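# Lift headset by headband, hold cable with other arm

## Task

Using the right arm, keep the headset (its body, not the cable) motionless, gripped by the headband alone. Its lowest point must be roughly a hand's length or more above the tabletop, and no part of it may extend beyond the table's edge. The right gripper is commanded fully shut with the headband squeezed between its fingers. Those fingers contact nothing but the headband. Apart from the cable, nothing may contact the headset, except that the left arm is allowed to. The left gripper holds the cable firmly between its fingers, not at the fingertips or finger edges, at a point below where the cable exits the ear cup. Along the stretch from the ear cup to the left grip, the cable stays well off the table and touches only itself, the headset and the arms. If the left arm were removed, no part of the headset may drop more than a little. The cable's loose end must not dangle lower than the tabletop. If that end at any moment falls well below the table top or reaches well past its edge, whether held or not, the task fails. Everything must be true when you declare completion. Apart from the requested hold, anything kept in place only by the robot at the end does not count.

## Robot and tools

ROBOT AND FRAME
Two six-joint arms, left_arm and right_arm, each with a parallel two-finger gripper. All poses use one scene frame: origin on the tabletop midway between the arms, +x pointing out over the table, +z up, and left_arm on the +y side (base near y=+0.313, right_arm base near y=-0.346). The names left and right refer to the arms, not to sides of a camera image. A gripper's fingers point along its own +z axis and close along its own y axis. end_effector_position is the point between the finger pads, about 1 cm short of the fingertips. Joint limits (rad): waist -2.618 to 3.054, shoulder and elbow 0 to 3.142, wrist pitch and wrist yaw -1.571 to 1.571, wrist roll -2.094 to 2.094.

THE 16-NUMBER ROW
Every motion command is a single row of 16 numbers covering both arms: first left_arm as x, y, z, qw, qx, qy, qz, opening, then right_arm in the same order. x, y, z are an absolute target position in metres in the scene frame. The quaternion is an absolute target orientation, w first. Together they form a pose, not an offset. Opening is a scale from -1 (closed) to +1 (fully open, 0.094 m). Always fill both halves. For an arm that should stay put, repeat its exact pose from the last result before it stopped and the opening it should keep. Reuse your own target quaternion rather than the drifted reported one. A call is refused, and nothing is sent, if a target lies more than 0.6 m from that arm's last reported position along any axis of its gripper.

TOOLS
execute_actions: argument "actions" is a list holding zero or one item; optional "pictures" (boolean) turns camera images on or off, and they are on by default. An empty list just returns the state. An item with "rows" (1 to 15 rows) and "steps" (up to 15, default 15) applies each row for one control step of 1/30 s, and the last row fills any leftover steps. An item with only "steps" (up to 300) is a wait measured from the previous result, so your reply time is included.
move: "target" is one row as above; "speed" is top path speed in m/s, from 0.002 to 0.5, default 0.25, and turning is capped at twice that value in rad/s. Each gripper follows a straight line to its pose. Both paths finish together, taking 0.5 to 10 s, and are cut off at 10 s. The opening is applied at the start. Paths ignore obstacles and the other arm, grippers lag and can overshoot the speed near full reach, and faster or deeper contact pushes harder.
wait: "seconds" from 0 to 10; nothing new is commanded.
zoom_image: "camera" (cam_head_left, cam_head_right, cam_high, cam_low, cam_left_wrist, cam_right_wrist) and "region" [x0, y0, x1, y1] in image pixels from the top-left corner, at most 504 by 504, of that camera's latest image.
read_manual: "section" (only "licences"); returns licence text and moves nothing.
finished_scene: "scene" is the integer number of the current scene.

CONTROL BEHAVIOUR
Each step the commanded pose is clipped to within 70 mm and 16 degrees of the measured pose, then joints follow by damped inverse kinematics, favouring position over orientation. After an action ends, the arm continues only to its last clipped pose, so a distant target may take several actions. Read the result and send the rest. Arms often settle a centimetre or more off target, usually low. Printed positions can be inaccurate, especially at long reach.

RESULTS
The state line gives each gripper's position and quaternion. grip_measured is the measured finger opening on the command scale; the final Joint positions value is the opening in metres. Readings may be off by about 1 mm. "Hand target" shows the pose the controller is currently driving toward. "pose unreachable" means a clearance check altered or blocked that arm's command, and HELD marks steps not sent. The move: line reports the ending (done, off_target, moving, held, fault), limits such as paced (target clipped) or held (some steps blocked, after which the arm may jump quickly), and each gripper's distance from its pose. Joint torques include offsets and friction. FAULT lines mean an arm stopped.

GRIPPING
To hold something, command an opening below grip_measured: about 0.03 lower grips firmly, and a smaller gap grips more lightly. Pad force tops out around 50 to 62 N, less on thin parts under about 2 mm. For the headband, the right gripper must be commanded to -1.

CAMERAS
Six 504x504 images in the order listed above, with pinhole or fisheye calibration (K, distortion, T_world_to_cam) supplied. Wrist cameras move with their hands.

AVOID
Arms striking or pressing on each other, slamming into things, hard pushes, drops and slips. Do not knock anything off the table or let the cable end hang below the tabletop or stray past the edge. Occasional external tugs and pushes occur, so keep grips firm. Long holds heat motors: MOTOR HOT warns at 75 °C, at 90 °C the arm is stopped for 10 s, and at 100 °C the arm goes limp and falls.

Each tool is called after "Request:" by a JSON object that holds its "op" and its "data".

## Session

Request:
{"op": "execute_actions", "data": {"actions": []}}

Scene clock: 0.00 s of 4000.00 s.
left_arm: end_effector_position=(+0.4204, +0.2198, +0.4179) grip_measured=+1.000 end_effector_quat_wxyz=(+0.754, +0.228, +0.614, -0.042) | right_arm: end_effector_position=(+0.0696, +0.0049, +0.2720) grip_measured=-0.824 end_effector_quat_wxyz=(-0.238, +0.739, -0.594, -0.210)
Joint positions: left_arm=[0.049 1.252 1.063 0.339 0.316 0.253 0.094] | right_arm=[ 1.429  1.398  1.534 -1.08  -0.171 -0.402  0.008]
Joint velocities: left_arm=[-0.017 -0.022  0.017  0.007 -0.007 -0.007  0.   ] | right_arm=[-0.002 -0.022 -0.002 -0.066  0.022 -0.066 -0.001]
Joint torques (N m, as the arm reports them, + toward a larger angle): no reading
Motor temperatures (°C, as the motors report them): left_arm=[21 23 22 23 20 19] | right_arm=[20 20 20 23 20 22]
Hand target (left_arm): +0.417, +0.220, +0.426; +0.760, +0.227, +0.607, -0.040
Hand target (right_arm): +0.070, +0.009, +0.281; -0.255, +0.738, -0.586, -0.217
camera_calibration (this result's frames):
cam_left_wrist: T_world_to_cam=[[-0.370085, -0.919779, -0.130554, 0.415801], [-0.10014, 0.17921, -0.978701, 0.462563], [0.923585, -0.349129, -0.15843, -0.143305], [0, 0, 0, 1]] pos_world=[0.332557, 0.249517, 0.484291]
cam_right_wrist: T_world_to_cam=[[0.994806, -0.0293054, -0.0974803, -0.0323003], [-0.0483928, -0.978674, -0.19964, 0.10938], [-0.0895508, 0.203321, -0.975008, 0.386422], [0, 0, 0, 1]] pos_world=[0.0720301, 0.0275336, 0.395453]

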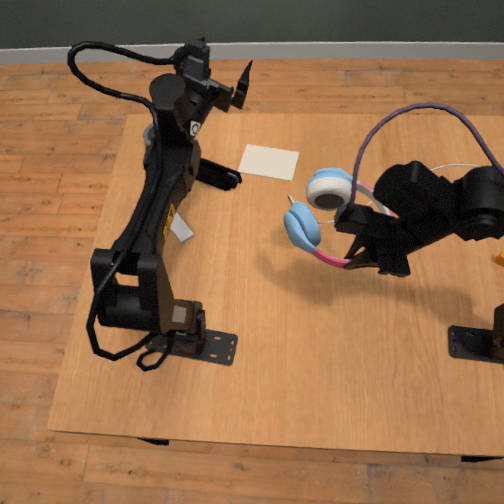

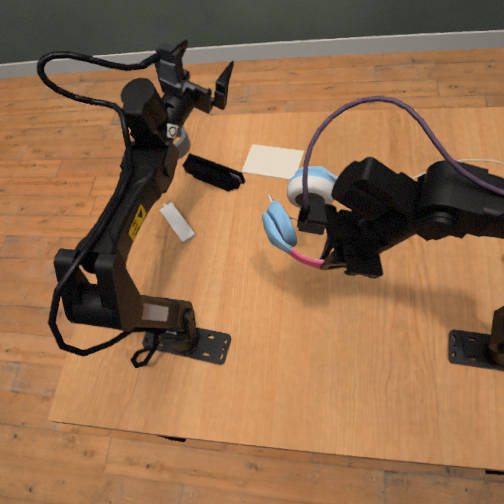

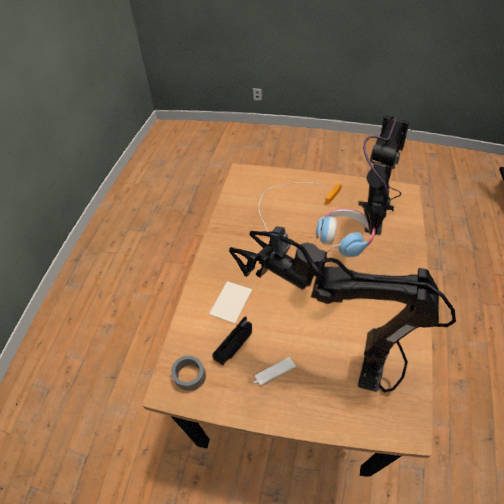

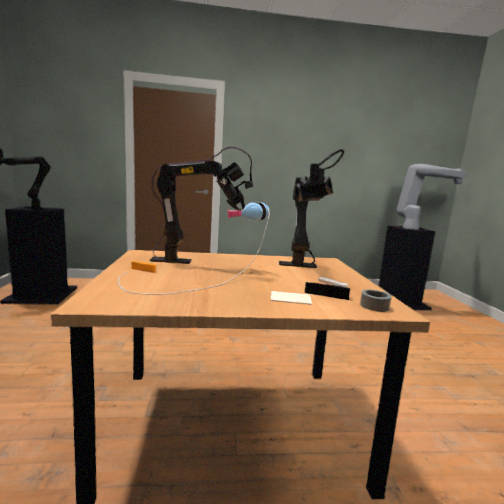

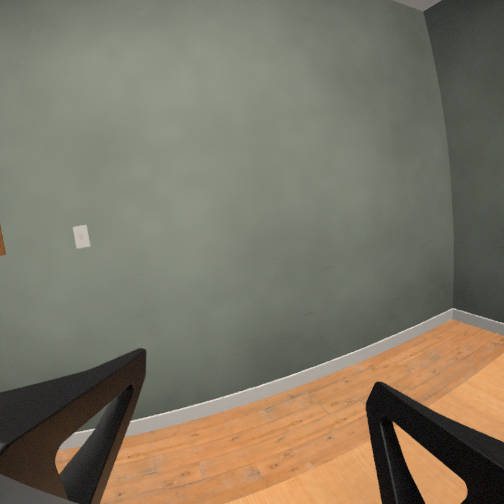

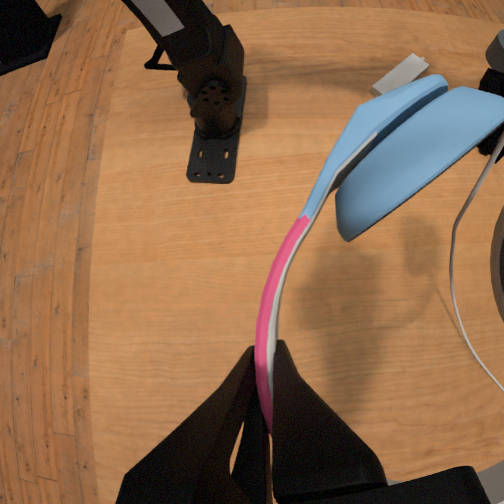

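Request:
{"op": "zoom_image", "data": {"camera": "cam_low", "region": [100, 150, 340, 310]}}

Request:
{"op": "zoom_image", "data": {"camera": "cam_head_left", "region": [260, 140, 504, 300]}}

Request:
{"op": "zoom_image", "data": {"camera": "cam_high", "region": [230, 160, 420, 300]}}

Region (100, 150, 340, 310) of cam_low's 504x504 image, scaled by 2.100, with more detail than that image has.

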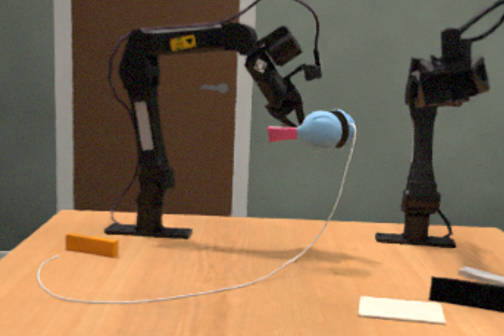

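Region (260, 140, 504, 300) of cam_head_left's 504x504 image, scaled by 2.066, with more detail than that image has; it fills the top 330 rows of this view, and the rest is white.

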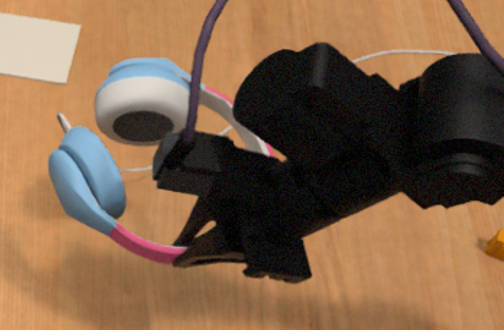

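Region (230, 160, 420, 300) of cam_high's 504x504 image, scaled by 2.653, with more detail than that image has; it fills the top 371 rows of this view, and the rest is white.

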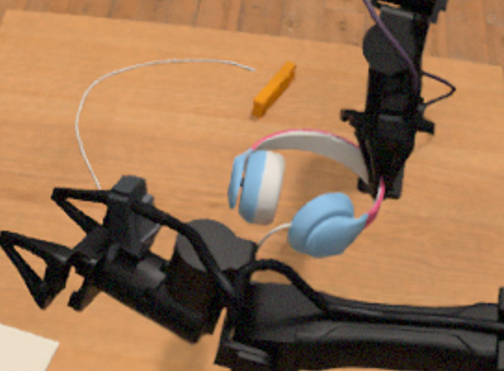

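Request:
{"op": "move", "data": {"target": [0.30,0.22,0.28,0.4964,0.3228,0.7792,-0.2056,1,0.12,-0.06,0.35,-0.255,0.738,-0.586,-0.217,-1], "speed": 0.15}}

Request:
{"op": "zoom_image", "data": {"camera": "cam_low", "region": [100, 150, 340, 310]}}

Request:
{"op": "zoom_image", "data": {"camera": "cam_head_left", "region": [220, 100, 464, 300]}}

Scene clock: 6.00 s of 4000.00 s.
left_arm: end_effector_position=(+0.3063, +0.2222, +0.2736) grip_measured=+1.000 end_effector_quat_wxyz=(+0.489, +0.311, +0.788, -0.209) | right_arm: end_effector_position=(+0.1174, -0.0638, +0.3361) grip_measured=-0.824 end_effector_quat_wxyz=(-0.228, +0.736, -0.601, -0.213)
Joint positions: left_arm=[ 0.251  1.052  0.995 -0.598  0.775  0.465  0.094] | right_arm=[ 1.114  1.407  1.858 -1.483 -0.352 -0.659  0.008]
Joint velocities: left_arm=[-0.012 -0.002 -0.007 -0.066 -0.007 -0.007  0.   ] | right_arm=[ 0.022  0.002 -0.002 -0.037 -0.007  0.037 -0.001]
Joint torques (N m, as the arm reports them, + toward a larger angle): left_arm=[ 0.64 -4.63  7.25  1.41  0.5   0.13] | right_arm=[-0.77 -4.43  9.14  1.77 -0.31 -0.18]
Motor temperatures (°C, as the motors report them): left_arm=[21 23 23 24 20 19] | right_arm=[20 21 21 24 20 22]
Hand target (left_arm): +0.300, +0.222, +0.281; +0.498, +0.317, +0.780, -0.207
Hand target (right_arm): +0.120, -0.060, +0.351; -0.257, +0.737, -0.586, -0.219
Off the commanded pose (left_arm): 0.009 m, 2 deg.
Off the commanded pose (right_arm): 0.015 m, 4 deg.
move: off_target (right_arm)
camera_calibration (this result's frames):
cam_left_wrist: T_world_to_cam=[[-0.624055, -0.762691, 0.169876, 0.317724], [-0.613065, 0.343124, -0.71163, 0.357139], [0.484465, -0.548241, -0.681707, 0.261964], [0, 0, 0, 1]] pos_world=[0.290314, 0.263402, 0.37876]
cam_right_wrist: T_world_to_cam=[[0.99236, -0.0389725, -0.117061, -0.0693826], [-0.0604026, -0.980781, -0.185525, 0.0537653], [-0.107581, 0.191178, -0.975642, 0.468665], [0, 0, 0, 1]] pos_world=[0.122519, -0.0395705, 0.459102]

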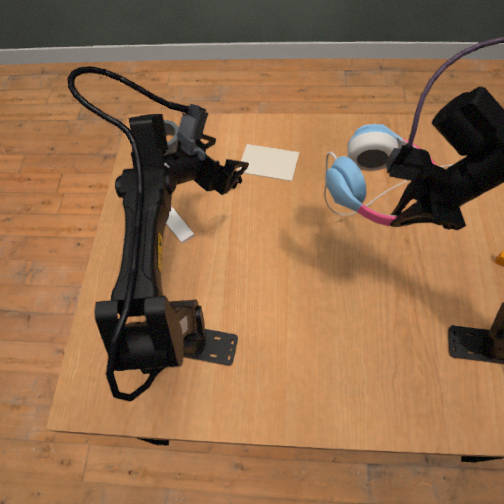

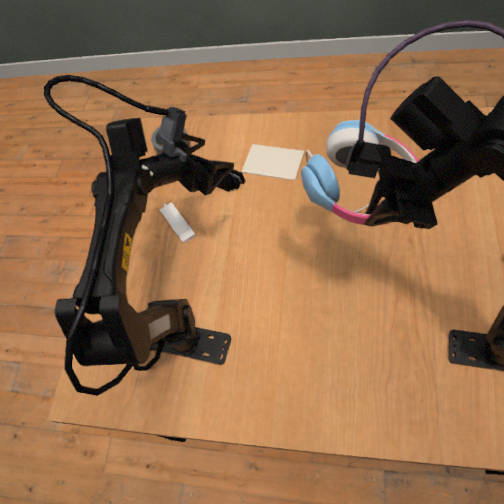

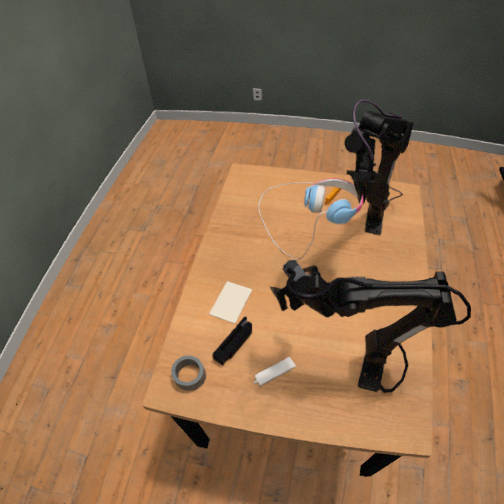

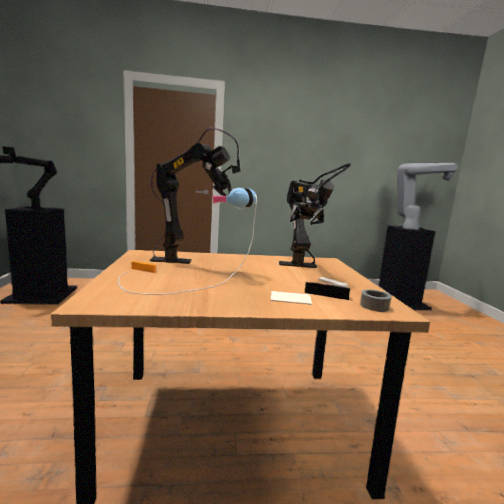

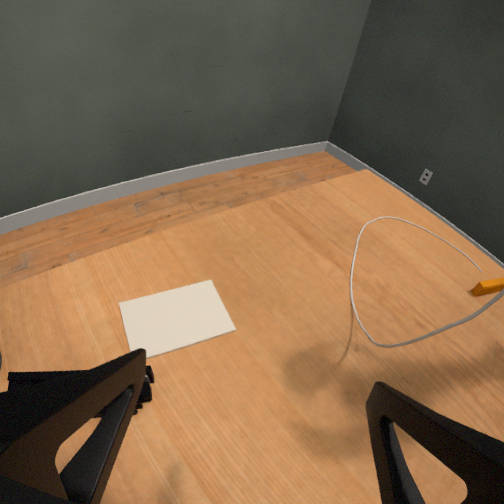

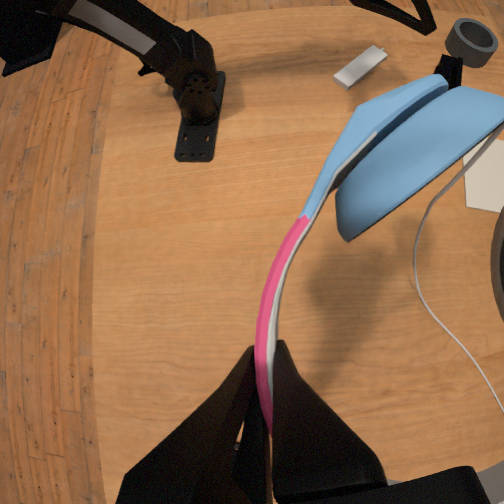

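Region (100, 150, 340, 310) of cam_low's 504x504 image, scaled by 2.100, with more detail than that image has.

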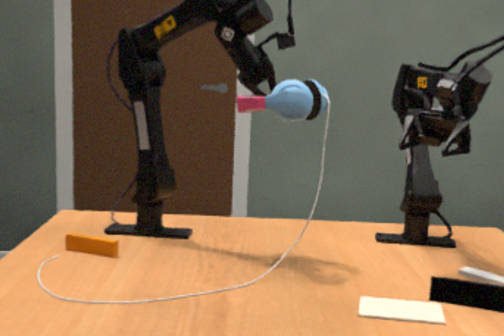

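Region (220, 100, 464, 300) of cam_head_left's 504x504 image, scaled by 2.066, with more detail than that image has; it fills the top 413 rows of this view, and the rest is white.

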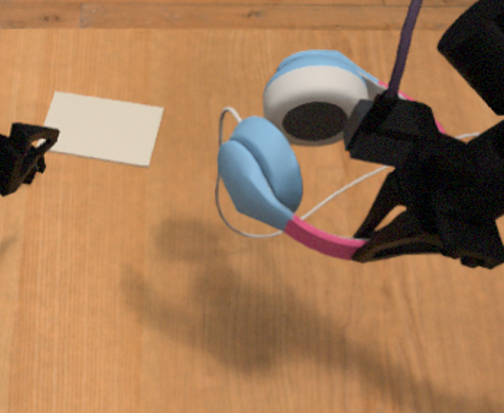

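Request:
{"op": "move", "data": {"target": [0.205,0.078,0.175,0.5939,0.2932,0.7077,-0.246,1,0.12,-0.06,0.35,-0.255,0.738,-0.586,-0.217,-1], "speed": 0.2}}

Request:
{"op": "zoom_image", "data": {"camera": "cam_low", "region": [200, 170, 320, 290]}}

Scene clock: 11.60 s of 4000.00 s.
left_arm: end_effector_position=(+0.2025, +0.0815, +0.1800) grip_measured=+1.000 end_effector_quat_wxyz=(+0.596, +0.299, +0.704, -0.245) | right_arm: end_effector_position=(+0.1155, -0.0668, +0.3340) grip_measured=-0.824 end_effector_quat_wxyz=(-0.220, +0.737, -0.603, -0.212)
Joint positions: left_arm=[-0.802  0.712  0.195  0.345 -0.148 -0.014  0.094] | right_arm=[ 1.114  1.407  1.858 -1.5   -0.352 -0.66   0.008]
Joint velocities: left_arm=[-0.002 -0.002 -0.007  0.051 -0.066 -0.051  0.   ] | right_arm=[ 0.002 -0.007 -0.002 -0.022  0.037 -0.007  0.001]
Joint torques (N m, as the arm reports them, + toward a larger angle): left_arm=[-0.65  0.77  6.59  1.97 -0.19 -0.08] | right_arm=[-0.43 -4.62  8.86  1.86 -0.24 -0.17]
Motor temperatures (°C, as the motors report them): left_arm=[21 23 24 24 20 19] | right_arm=[20 21 22 25 20 22]
Hand target (left_arm): +0.202, +0.081, +0.174; +0.591, +0.298, +0.709, -0.244
Hand target (right_arm): +0.120, -0.061, +0.350; -0.255, +0.738, -0.586, -0.216
Off the commanded pose (left_arm): 0.007 m, 1 deg.
Off the commanded pose (right_arm): 0.018 m, 4 deg.
After step 90, 0.63 s passed at rest.
move: off_target (right_arm)
camera_calibration (this result's frames):
cam_left_wrist: T_world_to_cam=[[-0.678811, -0.718656, 0.150828, 0.172418], [-0.426499, 0.218653, -0.877661, 0.277462], [0.597757, -0.660094, -0.45493, 0.116625], [0, 0, 0, 1]] pos_world=[0.165663, 0.140225, 0.270568]
cam_right_wrist: T_world_to_cam=[[0.991396, -0.0392916, -0.124864, -0.0651397], [-0.0605028, -0.983425, -0.170921, 0.0453163], [-0.116078, 0.177005, -0.977341, 0.467636], [0, 0, 0, 1]] pos_world=[0.121603, -0.0407682, 0.456652]

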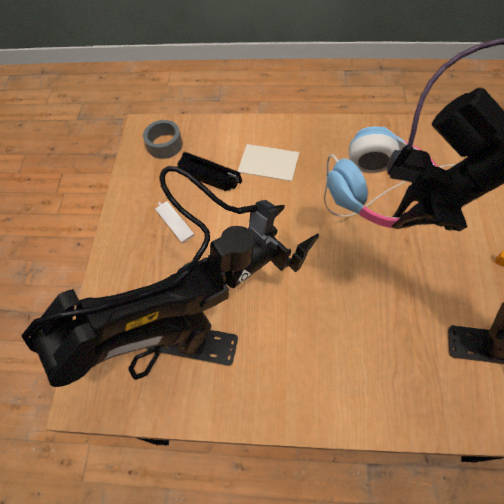

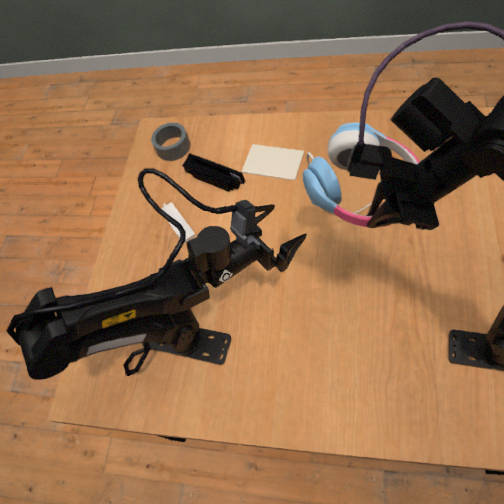

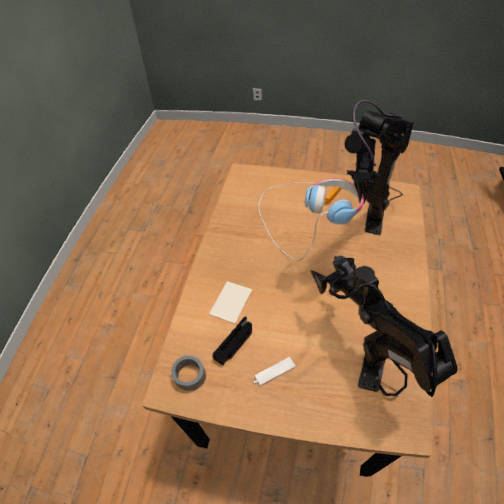

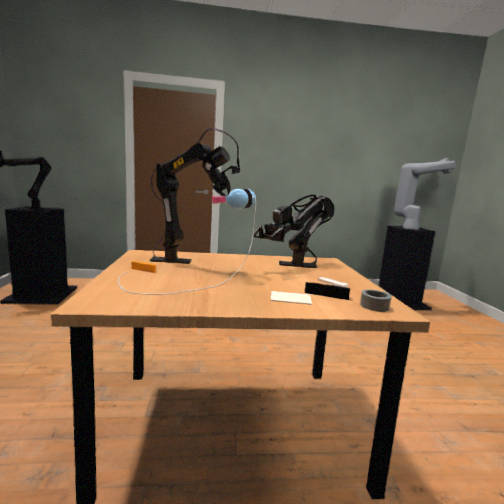

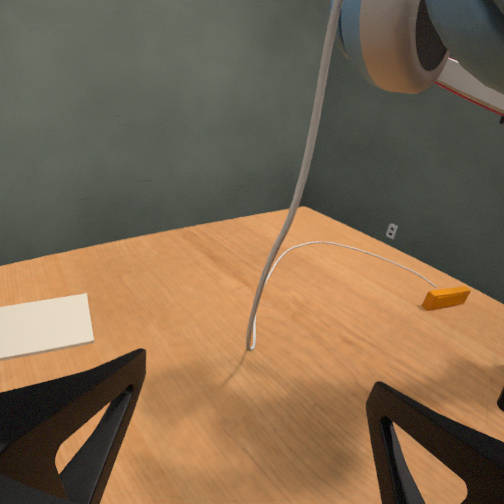

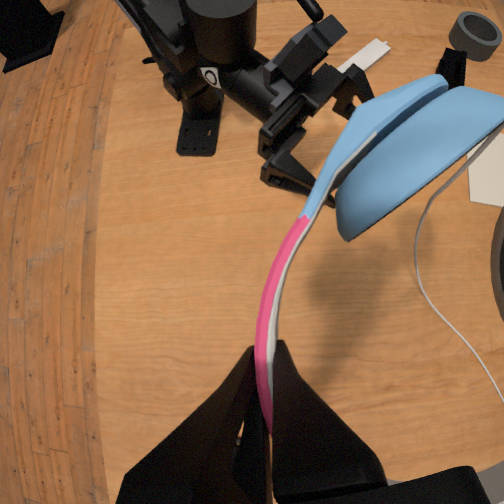

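Region (200, 170, 320, 290) of cam_low's 504x504 image, scaled by 4.200, with more detail than that image has.

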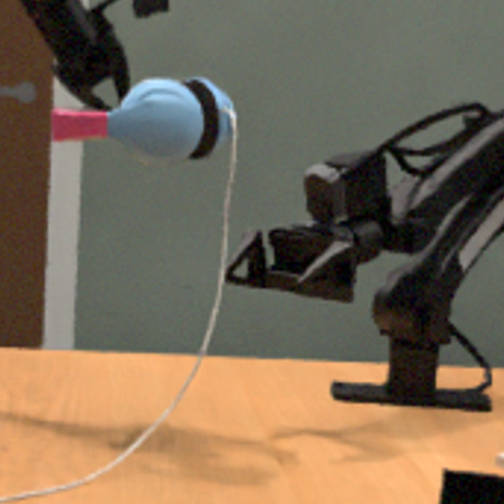

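Request:
{"op": "move", "data": {"target": [0.276,0.004,0.152,0.5939,0.2932,0.7077,-0.246,0.4,0.12,-0.06,0.35,-0.255,0.738,-0.586,-0.217,-1], "speed": 0.12}}

Request:
{"op": "zoom_image", "data": {"camera": "cam_low", "region": [200, 170, 320, 290]}}

Scene clock: 14.73 s of 4000.00 s.
left_arm: end_effector_position=(+0.2678, +0.0080, +0.1456) grip_measured=+0.402 end_effector_quat_wxyz=(+0.587, +0.299, +0.713, -0.240) | right_arm: end_effector_position=(+0.1140, -0.0691, +0.3325) grip_measured=-0.824 end_effector_quat_wxyz=(-0.214, +0.738, -0.604, -0.211)
Joint positions: left_arm=[-0.765  1.468  0.392  0.879 -0.117 -0.014  0.066] | right_arm=[ 1.114  1.407  1.858 -1.513 -0.352 -0.661  0.008]
Joint velocities: left_arm=[-0.007 -0.012 -0.002 -0.007  0.037 -0.022 -0.   ] | right_arm=[-0.012  0.002 -0.002 -0.081 -0.007 -0.022 -0.   ]
Joint torques (N m, as the arm reports them, + toward a larger angle): left_arm=[ 0.54 -3.83  8.09  2.02  0.07 -0.02] | right_arm=[-0.42 -4.66  8.84  1.95 -0.24 -0.17]
Motor temperatures (°C, as the motors report them): left_arm=[21 23 24 25 20 19] | right_arm=[20 21 22 25 20 22]
Hand target (left_arm): +0.274, +0.004, +0.153; +0.594, +0.293, +0.708, -0.246
Hand target (right_arm): +0.120, -0.061, +0.350; -0.255, +0.738, -0.586, -0.216
Off the commanded pose (left_arm): 0.011 m, 1 deg.
Off the commanded pose (right_arm): 0.021 m, 5 deg.
move: off_target (left_arm, right_arm)
camera_calibration (this result's frames):
cam_left_wrist: T_world_to_cam=[[-0.67045, -0.726259, 0.151808, 0.16684], [-0.445624, 0.230567, -0.865019, 0.294288], [0.593226, -0.647601, -0.478222, 0.0179546], [0, 0, 0, 1]] pos_world=[0.232349, 0.0649434, 0.237824]
cam_right_wrist: T_world_to_cam=[[0.990576, -0.0401208, -0.130953, -0.0619232], [-0.0609792, -0.985331, -0.159388, 0.0387408], [-0.122637, 0.165871, -0.978492, 0.466717], [0, 0, 0, 1]] pos_world=[0.120939, -0.0417267, 0.454745]

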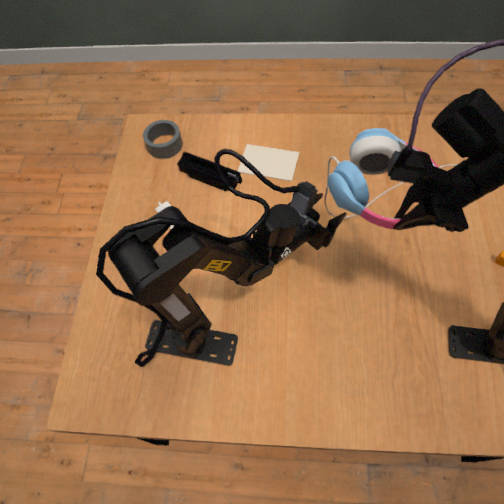

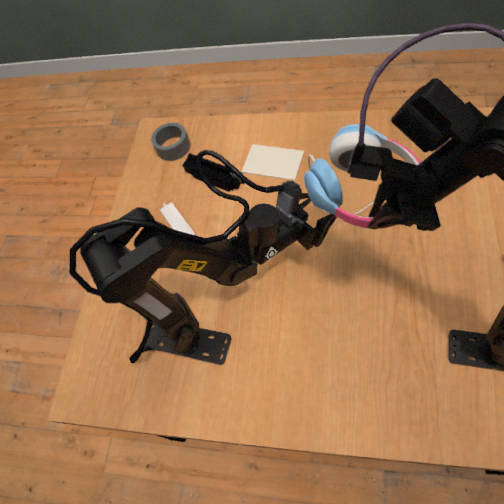

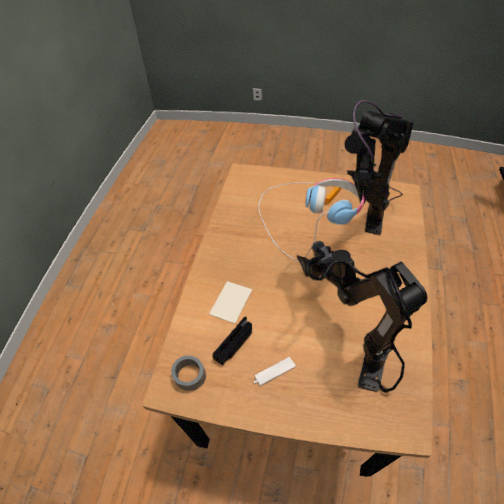

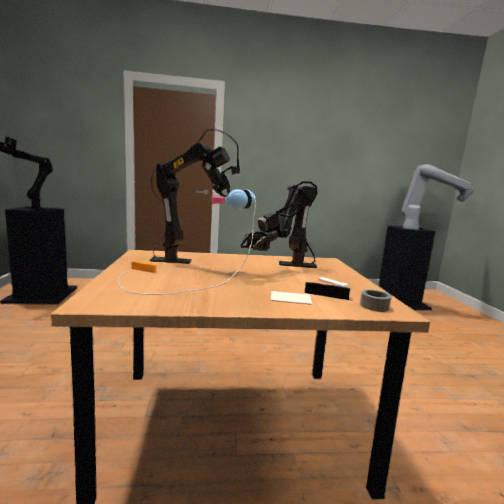

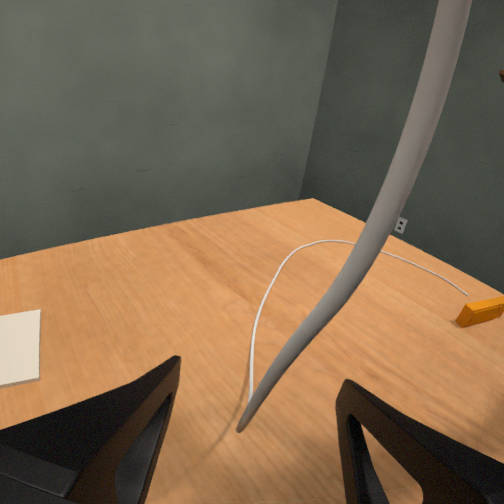

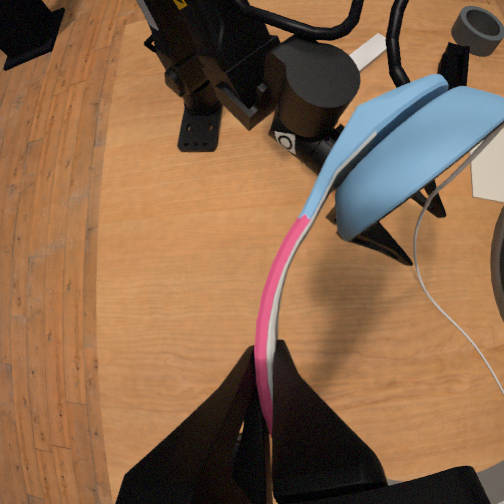

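Region (200, 170, 320, 290) of cam_low's 504x504 image, scaled by 4.200, with more detail than that image has.

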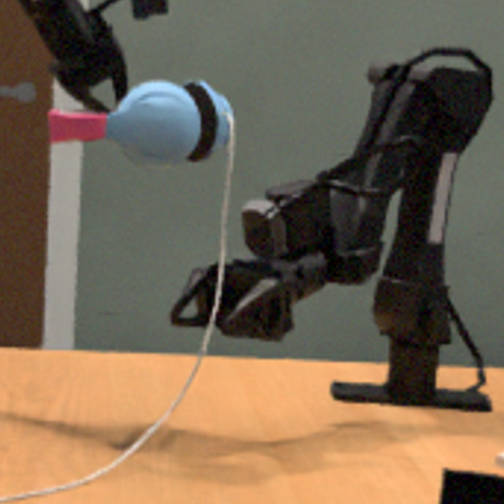

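Request:
{"op": "move", "data": {"target": [0.286,-0.006,0.156,0.5939,0.2932,0.7077,-0.246,-0.3,0.12,-0.06,0.35,-0.255,0.738,-0.586,-0.217,-1], "speed": 0.1}}

Request:
{"op": "zoom_image", "data": {"camera": "cam_low", "region": [220, 200, 300, 280]}}

Scene clock: 16.40 s of 4000.00 s.
left_arm: end_effector_position=(+0.2803, -0.0025, +0.1523) grip_measured=-0.298 end_effector_quat_wxyz=(+0.592, +0.296, +0.709, -0.243) | right_arm: end_effector_position=(+0.1131, -0.0705, +0.3315) grip_measured=-0.824 end_effector_quat_wxyz=(-0.210, +0.738, -0.605, -0.210)
Joint positions: left_arm=[-0.752  1.517  0.455  0.88  -0.107 -0.014  0.033] | right_arm=[ 1.114  1.407  1.858 -1.521 -0.352 -0.661  0.008]
Joint velocities: left_arm=[ 0.002  0.017  0.002  0.051 -0.051 -0.037  0.001] | right_arm=[ 0.007  0.002 -0.007  0.037  0.007 -0.037 -0.001]
Joint torques (N m, as the arm reports them, + toward a larger angle): left_arm=[ 0.7  -4.46  7.92  1.89  0.12  0.  ] | right_arm=[-0.43 -4.66  8.82  2.02 -0.24 -0.16]
Motor temperatures (°C, as the motors report them): left_arm=[21 23 24 25 20 19] | right_arm=[20 21 22 26 20 22]
Hand target (left_arm): +0.286, -0.006, +0.156; +0.594, +0.293, +0.708, -0.246
Hand target (right_arm): +0.120, -0.061, +0.350; -0.255, +0.738, -0.586, -0.216
Off the commanded pose (left_arm): 0.008 m, 1 deg.
Off the commanded pose (right_arm): 0.022 m, 6 deg.
move: off_target (right_arm)
camera_calibration (this result's frames):
cam_left_wrist: T_world_to_cam=[[-0.670084, -0.725729, 0.155901, 0.165798], [-0.439586, 0.218738, -0.871159, 0.307371], [0.598124, -0.652281, -0.465593, 0.00361651], [0, 0, 0, 1]] pos_world=[0.244051, 0.0554492, 0.243605]
cam_right_wrist: T_world_to_cam=[[0.990015, -0.0410256, -0.134858, -0.0599359], [-0.0616374, -0.986392, -0.152417, 0.034833], [-0.12677, 0.159207, -0.979072, 0.466134], [0, 0, 0, 1]] pos_world=[0.120576, -0.0423119, 0.453606]

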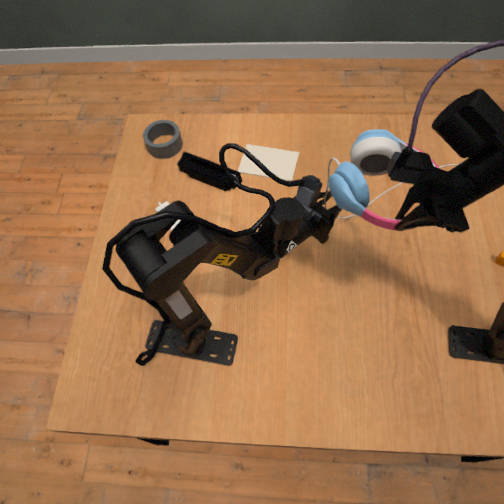

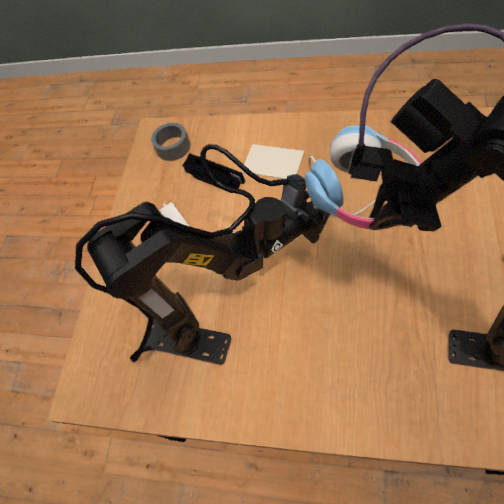

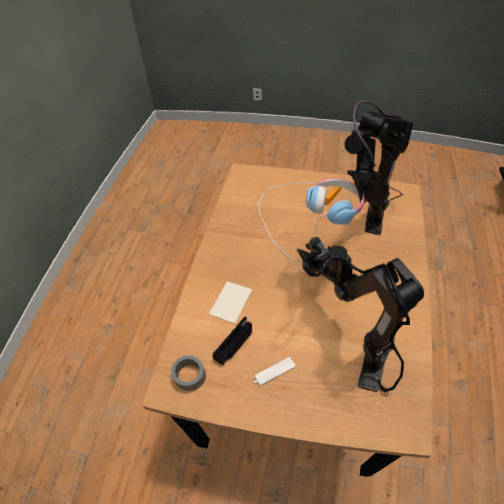

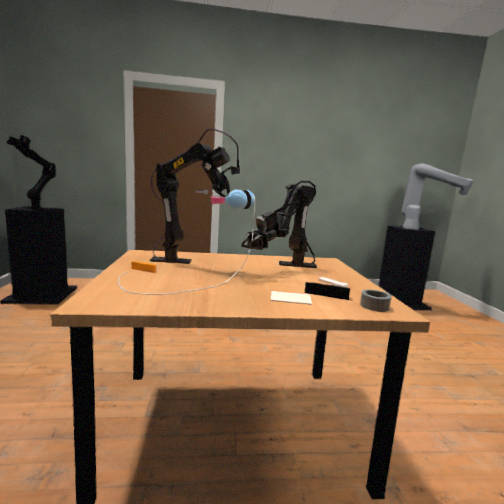

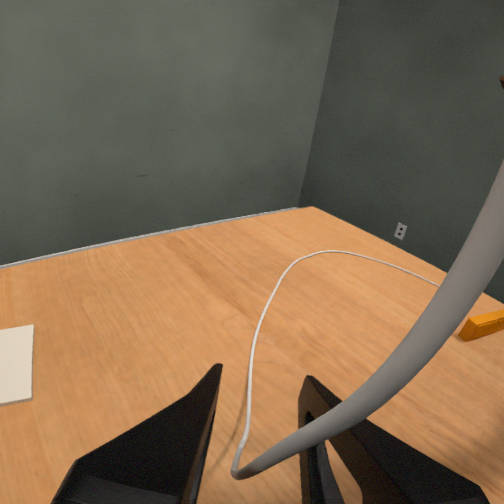

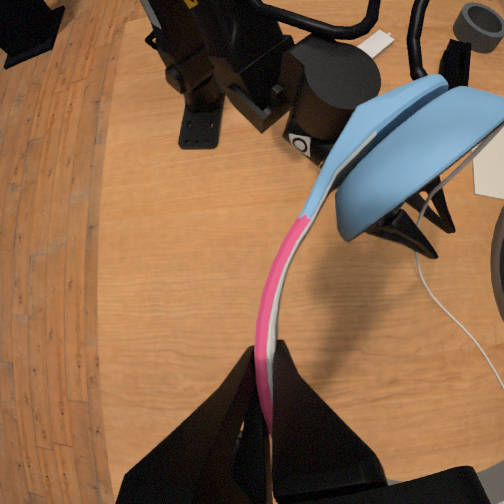

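Region (220, 200, 300, 280) of cam_low's 504x504 image, scaled by 6.300, with more detail than that image has.

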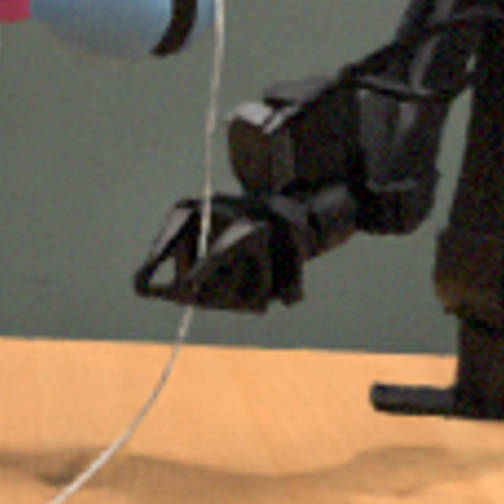

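Request:
{"op": "execute_actions", "data": {"actions": [{"rows":[[0.286,-0.006,0.156,0.5939,0.2932,0.7077,-0.246,-0.6,0.12,-0.06,0.35,-0.255,0.738,-0.586,-0.217,-1],[0.286,-0.006,0.156,0.5939,0.2932,0.7077,-0.246,-0.7,0.12,-0.06,0.35,-0.255,0.738,-0.586,-0.217,-1],[0.286,-0.006,0.156,0.5939,0.2932,0.7077,-0.246,-0.8,0.12,-0.06,0.35,-0.255,0.738,-0.586,-0.217,-1],[0.286,-0.006,0.156,0.5939,0.2932,0.7077,-0.246,-0.85,0.12,-0.06,0.35,-0.255,0.738,-0.586,-0.217,-1],[0.286,-0.006,0.156,0.5939,0.2932,0.7077,-0.246,-0.9,0.12,-0.06,0.35,-0.255,0.738,-0.586,-0.217,-1],[0.286,-0.006,0.156,0.5939,0.2932,0.7077,-0.246,-1,0.12,-0.06,0.35,-0.255,0.738,-0.586,-0.217,-1]],"steps":15}]}}

Request:
{"op": "zoom_image", "data": {"camera": "cam_low", "region": [200, 170, 320, 290]}}

Scene clock: 18.37 s of 4000.00 s.
left_arm: end_effector_position=(+0.2801, -0.0028, +0.1523) grip_measured=-0.984 end_effector_quat_wxyz=(+0.592, +0.296, +0.709, -0.244) | right_arm: end_effector_position=(+0.1131, -0.0705, +0.3315) grip_measured=-0.824 end_effector_quat_wxyz=(-0.210, +0.738, -0.605, -0.210)
Joint positions: left_arm=[-0.752  1.517  0.455  0.88  -0.105 -0.014  0.001] | right_arm=[ 1.114  1.407  1.858 -1.521 -0.352 -0.662  0.008]
Joint velocities: left_arm=[-0.002  0.017 -0.017  0.007 -0.022  0.037 -0.001] | right_arm=[-0.007  0.007 -0.012  0.007 -0.007 -0.007  0.   ]
Joint torques (N m, as the arm reports them, + toward a larger angle): left_arm=[ 0.54 -4.42  8.01  1.87  0.09  0.01] | right_arm=[-0.43 -4.66  8.83  2.01 -0.24 -0.16]
Motor temperatures (°C, as the motors report them): left_arm=[21 23 25 25 20 19] | right_arm=[20 21 23 26 20 22]
Hand target (left_arm): +0.286, -0.006, +0.156; +0.594, +0.293, +0.708, -0.246
Hand target (right_arm): +0.120, -0.061, +0.350; -0.255, +0.738, -0.586, -0.216
Off the commanded pose (left_arm): 0.008 m, 1 deg.
Off the commanded pose (right_arm): 0.022 m, 6 deg.
Steps of this call (steps 1 to 44: nothing new was sent; steps 45 to 59: all 15 steps of this action). Readings (end_effector_position):
45: left_arm (+0.2802, -0.0027, +0.1523) | right_arm (+0.1131, -0.0705, +0.3315)
46: left_arm (+0.2802, -0.0027, +0.1523) | right_arm (+0.1131, -0.0705, +0.3315)
48: left_arm (+0.2801, -0.0027, +0.1523) | right_arm (+0.1131, -0.0705, +0.3315)
52: left_arm (+0.2801, -0.0028, +0.1523) | right_arm (+0.1131, -0.0705, +0.3315)
59: the state above
camera_calibration (this result's frames):
cam_left_wrist: T_world_to_cam=[[-0.671401, -0.724437, 0.15624, 0.165784], [-0.43941, 0.219373, -0.871088, 0.307254], [0.596774, -0.653503, -0.465613, 0.00397918], [0, 0, 0, 1]] pos_world=[0.243943, 0.0552974, 0.243596]
cam_right_wrist: T_world_to_cam=[[0.990057, -0.0407118, -0.134645, -0.0599889], [-0.0612947, -0.986408, -0.152451, 0.0348045], [-0.126609, 0.159188, -0.979096, 0.466123], [0, 0, 0, 1]] pos_world=[0.120541, -0.0423121, 0.453608]

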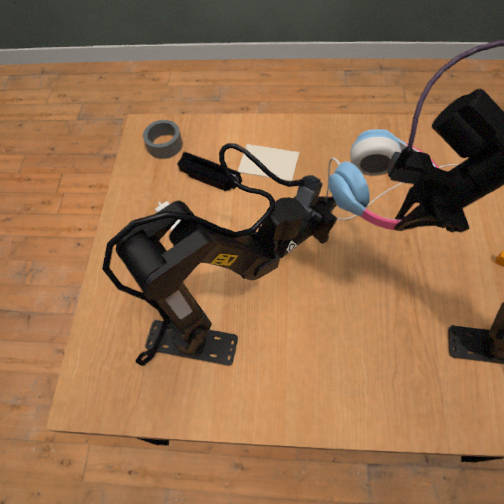

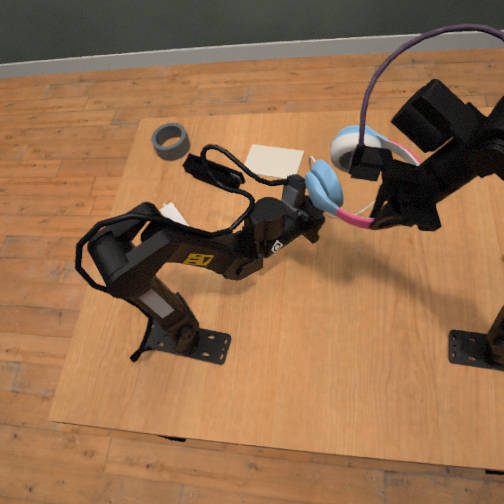

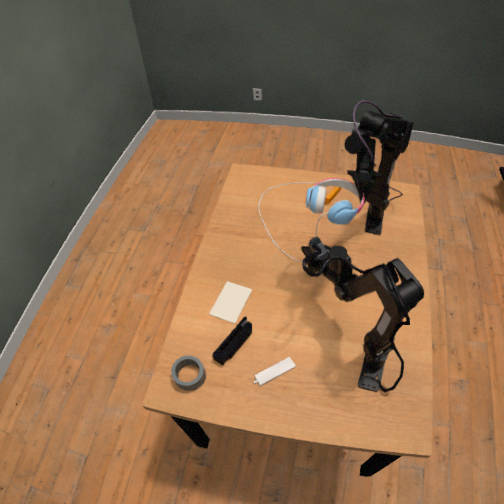

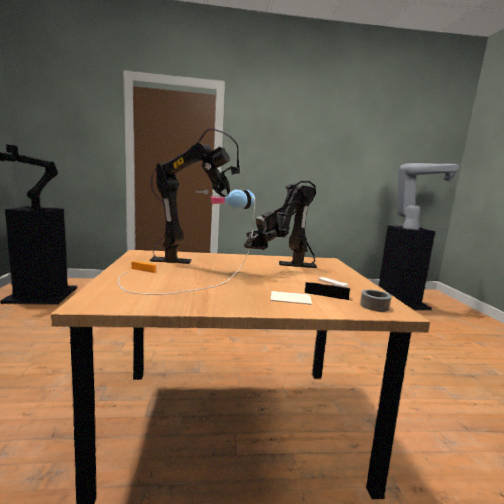

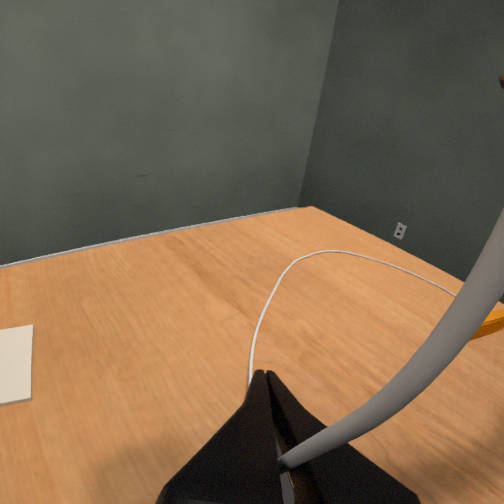

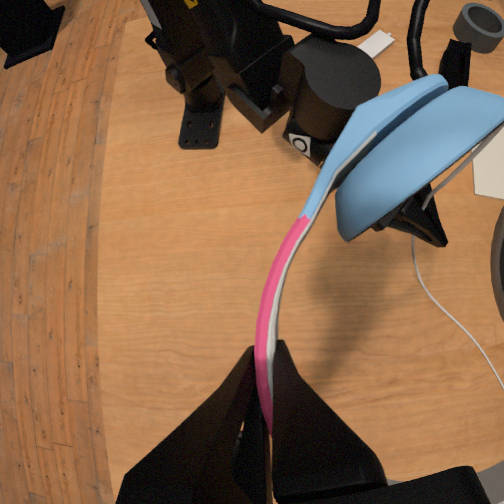

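Region (200, 170, 320, 290) of cam_low's 504x504 image, scaled by 4.200, with more detail than that image has.

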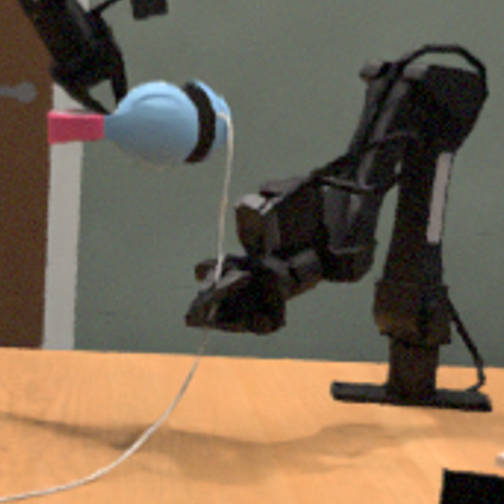

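Request:
{"op": "move", "data": {"target": [0.262,0.012,0.158,0.5939,0.2932,0.7077,-0.246,-0.4,0.12,-0.06,0.35,-0.255,0.738,-0.586,-0.217,-1], "speed": 0.03}}

Scene clock: 20.83 s of 4000.00 s.
left_arm: end_effector_position=(+0.2664, +0.0098, +0.1540) grip_measured=-0.402 end_effector_quat_wxyz=(+0.592, +0.297, +0.708, -0.244) | right_arm: end_effector_position=(+0.1125, -0.0716, +0.3309) grip_measured=-0.824 end_effector_quat_wxyz=(-0.208, +0.739, -0.606, -0.210)
Joint positions: left_arm=[-0.764  1.433  0.39   0.861 -0.115 -0.014  0.028] | right_arm=[ 1.114  1.407  1.858 -1.527 -0.352 -0.662  0.008]
Joint velocities: left_arm=[-0.002 -0.007 -0.012  0.007  0.022  0.007  0.001] | right_arm=[-0.012 -0.002 -0.012 -0.037  0.037 -0.007 -0.   ]
Joint torques (N m, as the arm reports them, + toward a larger angle): left_arm=[-0.52 -7.24  5.24  1.83 -0.13 -0.07] | right_arm=[-0.45 -4.66  8.86  2.04 -0.23 -0.17]
Motor temperatures (°C, as the motors report them): left_arm=[21 23 25 26 20 19] | right_arm=[20 21 23 26 20 22]
Hand target (left_arm): +0.262, +0.012, +0.158; +0.594, +0.293, +0.707, -0.246
Hand target (right_arm): +0.120, -0.061, +0.350; -0.255, +0.739, -0.586, -0.216
Off the commanded pose (left_arm): 0.006 m, 1 deg.
Off the commanded pose (right_arm): 0.024 m, 6 deg.
move: off_target (right_arm)
camera_calibration (this result's frames):
cam_left_wrist: T_world_to_cam=[[-0.672978, -0.723287, 0.154778, 0.166089], [-0.437034, 0.220008, -0.872122, 0.299485], [0.596743, -0.654563, -0.464162, 0.0209962], [0, 0, 0, 1]] pos_world=[0.23013, 0.067984, 0.245227]
cam_right_wrist: T_world_to_cam=[[0.989647, -0.0413734, -0.137431, -0.0585734], [-0.061747, -0.987138, -0.147467, 0.0320143], [-0.129562, 0.154426, -0.979472, 0.465686], [0, 0, 0, 1]] pos_world=[0.120279, -0.0427348, 0.452798]

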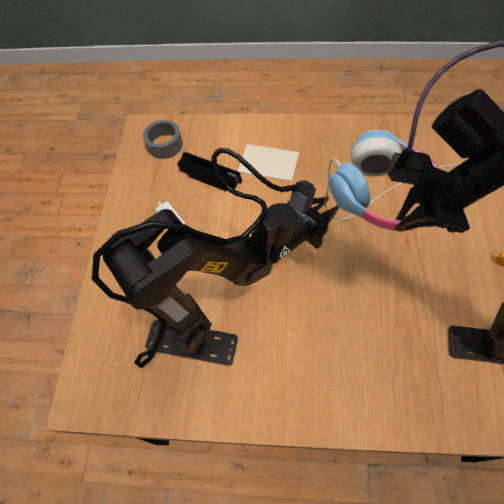

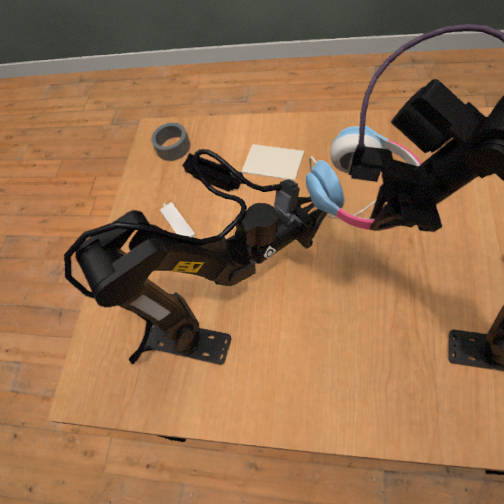

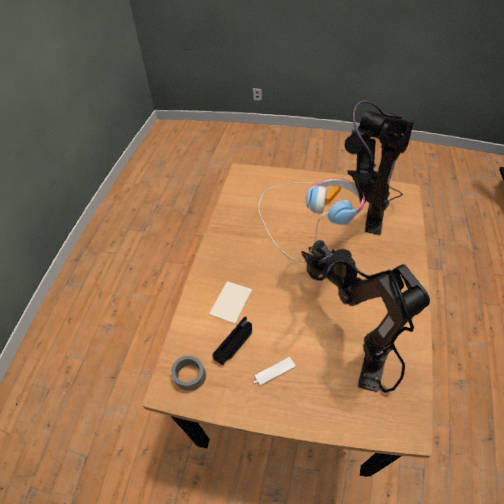

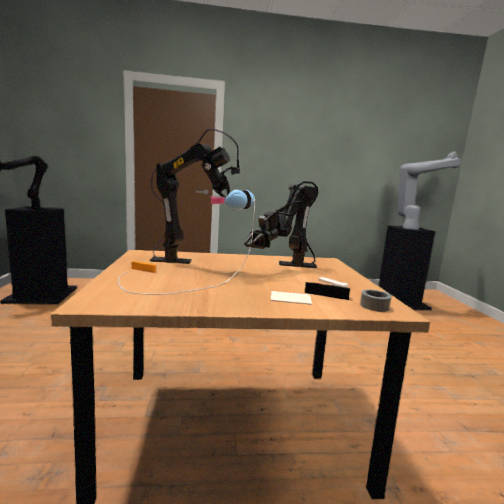

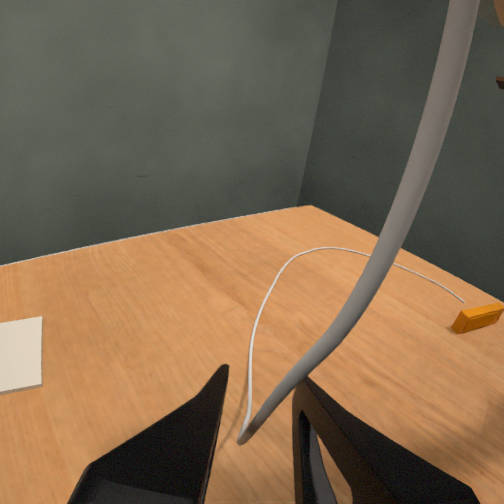

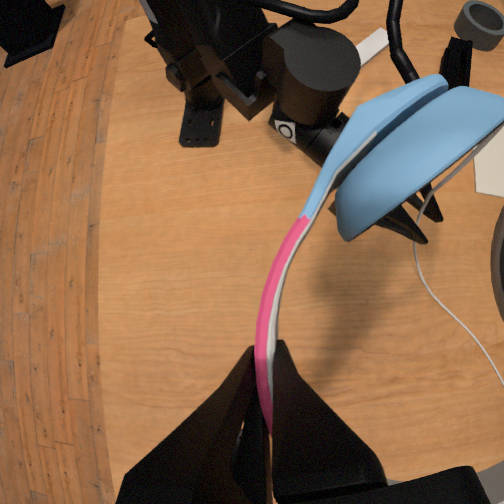

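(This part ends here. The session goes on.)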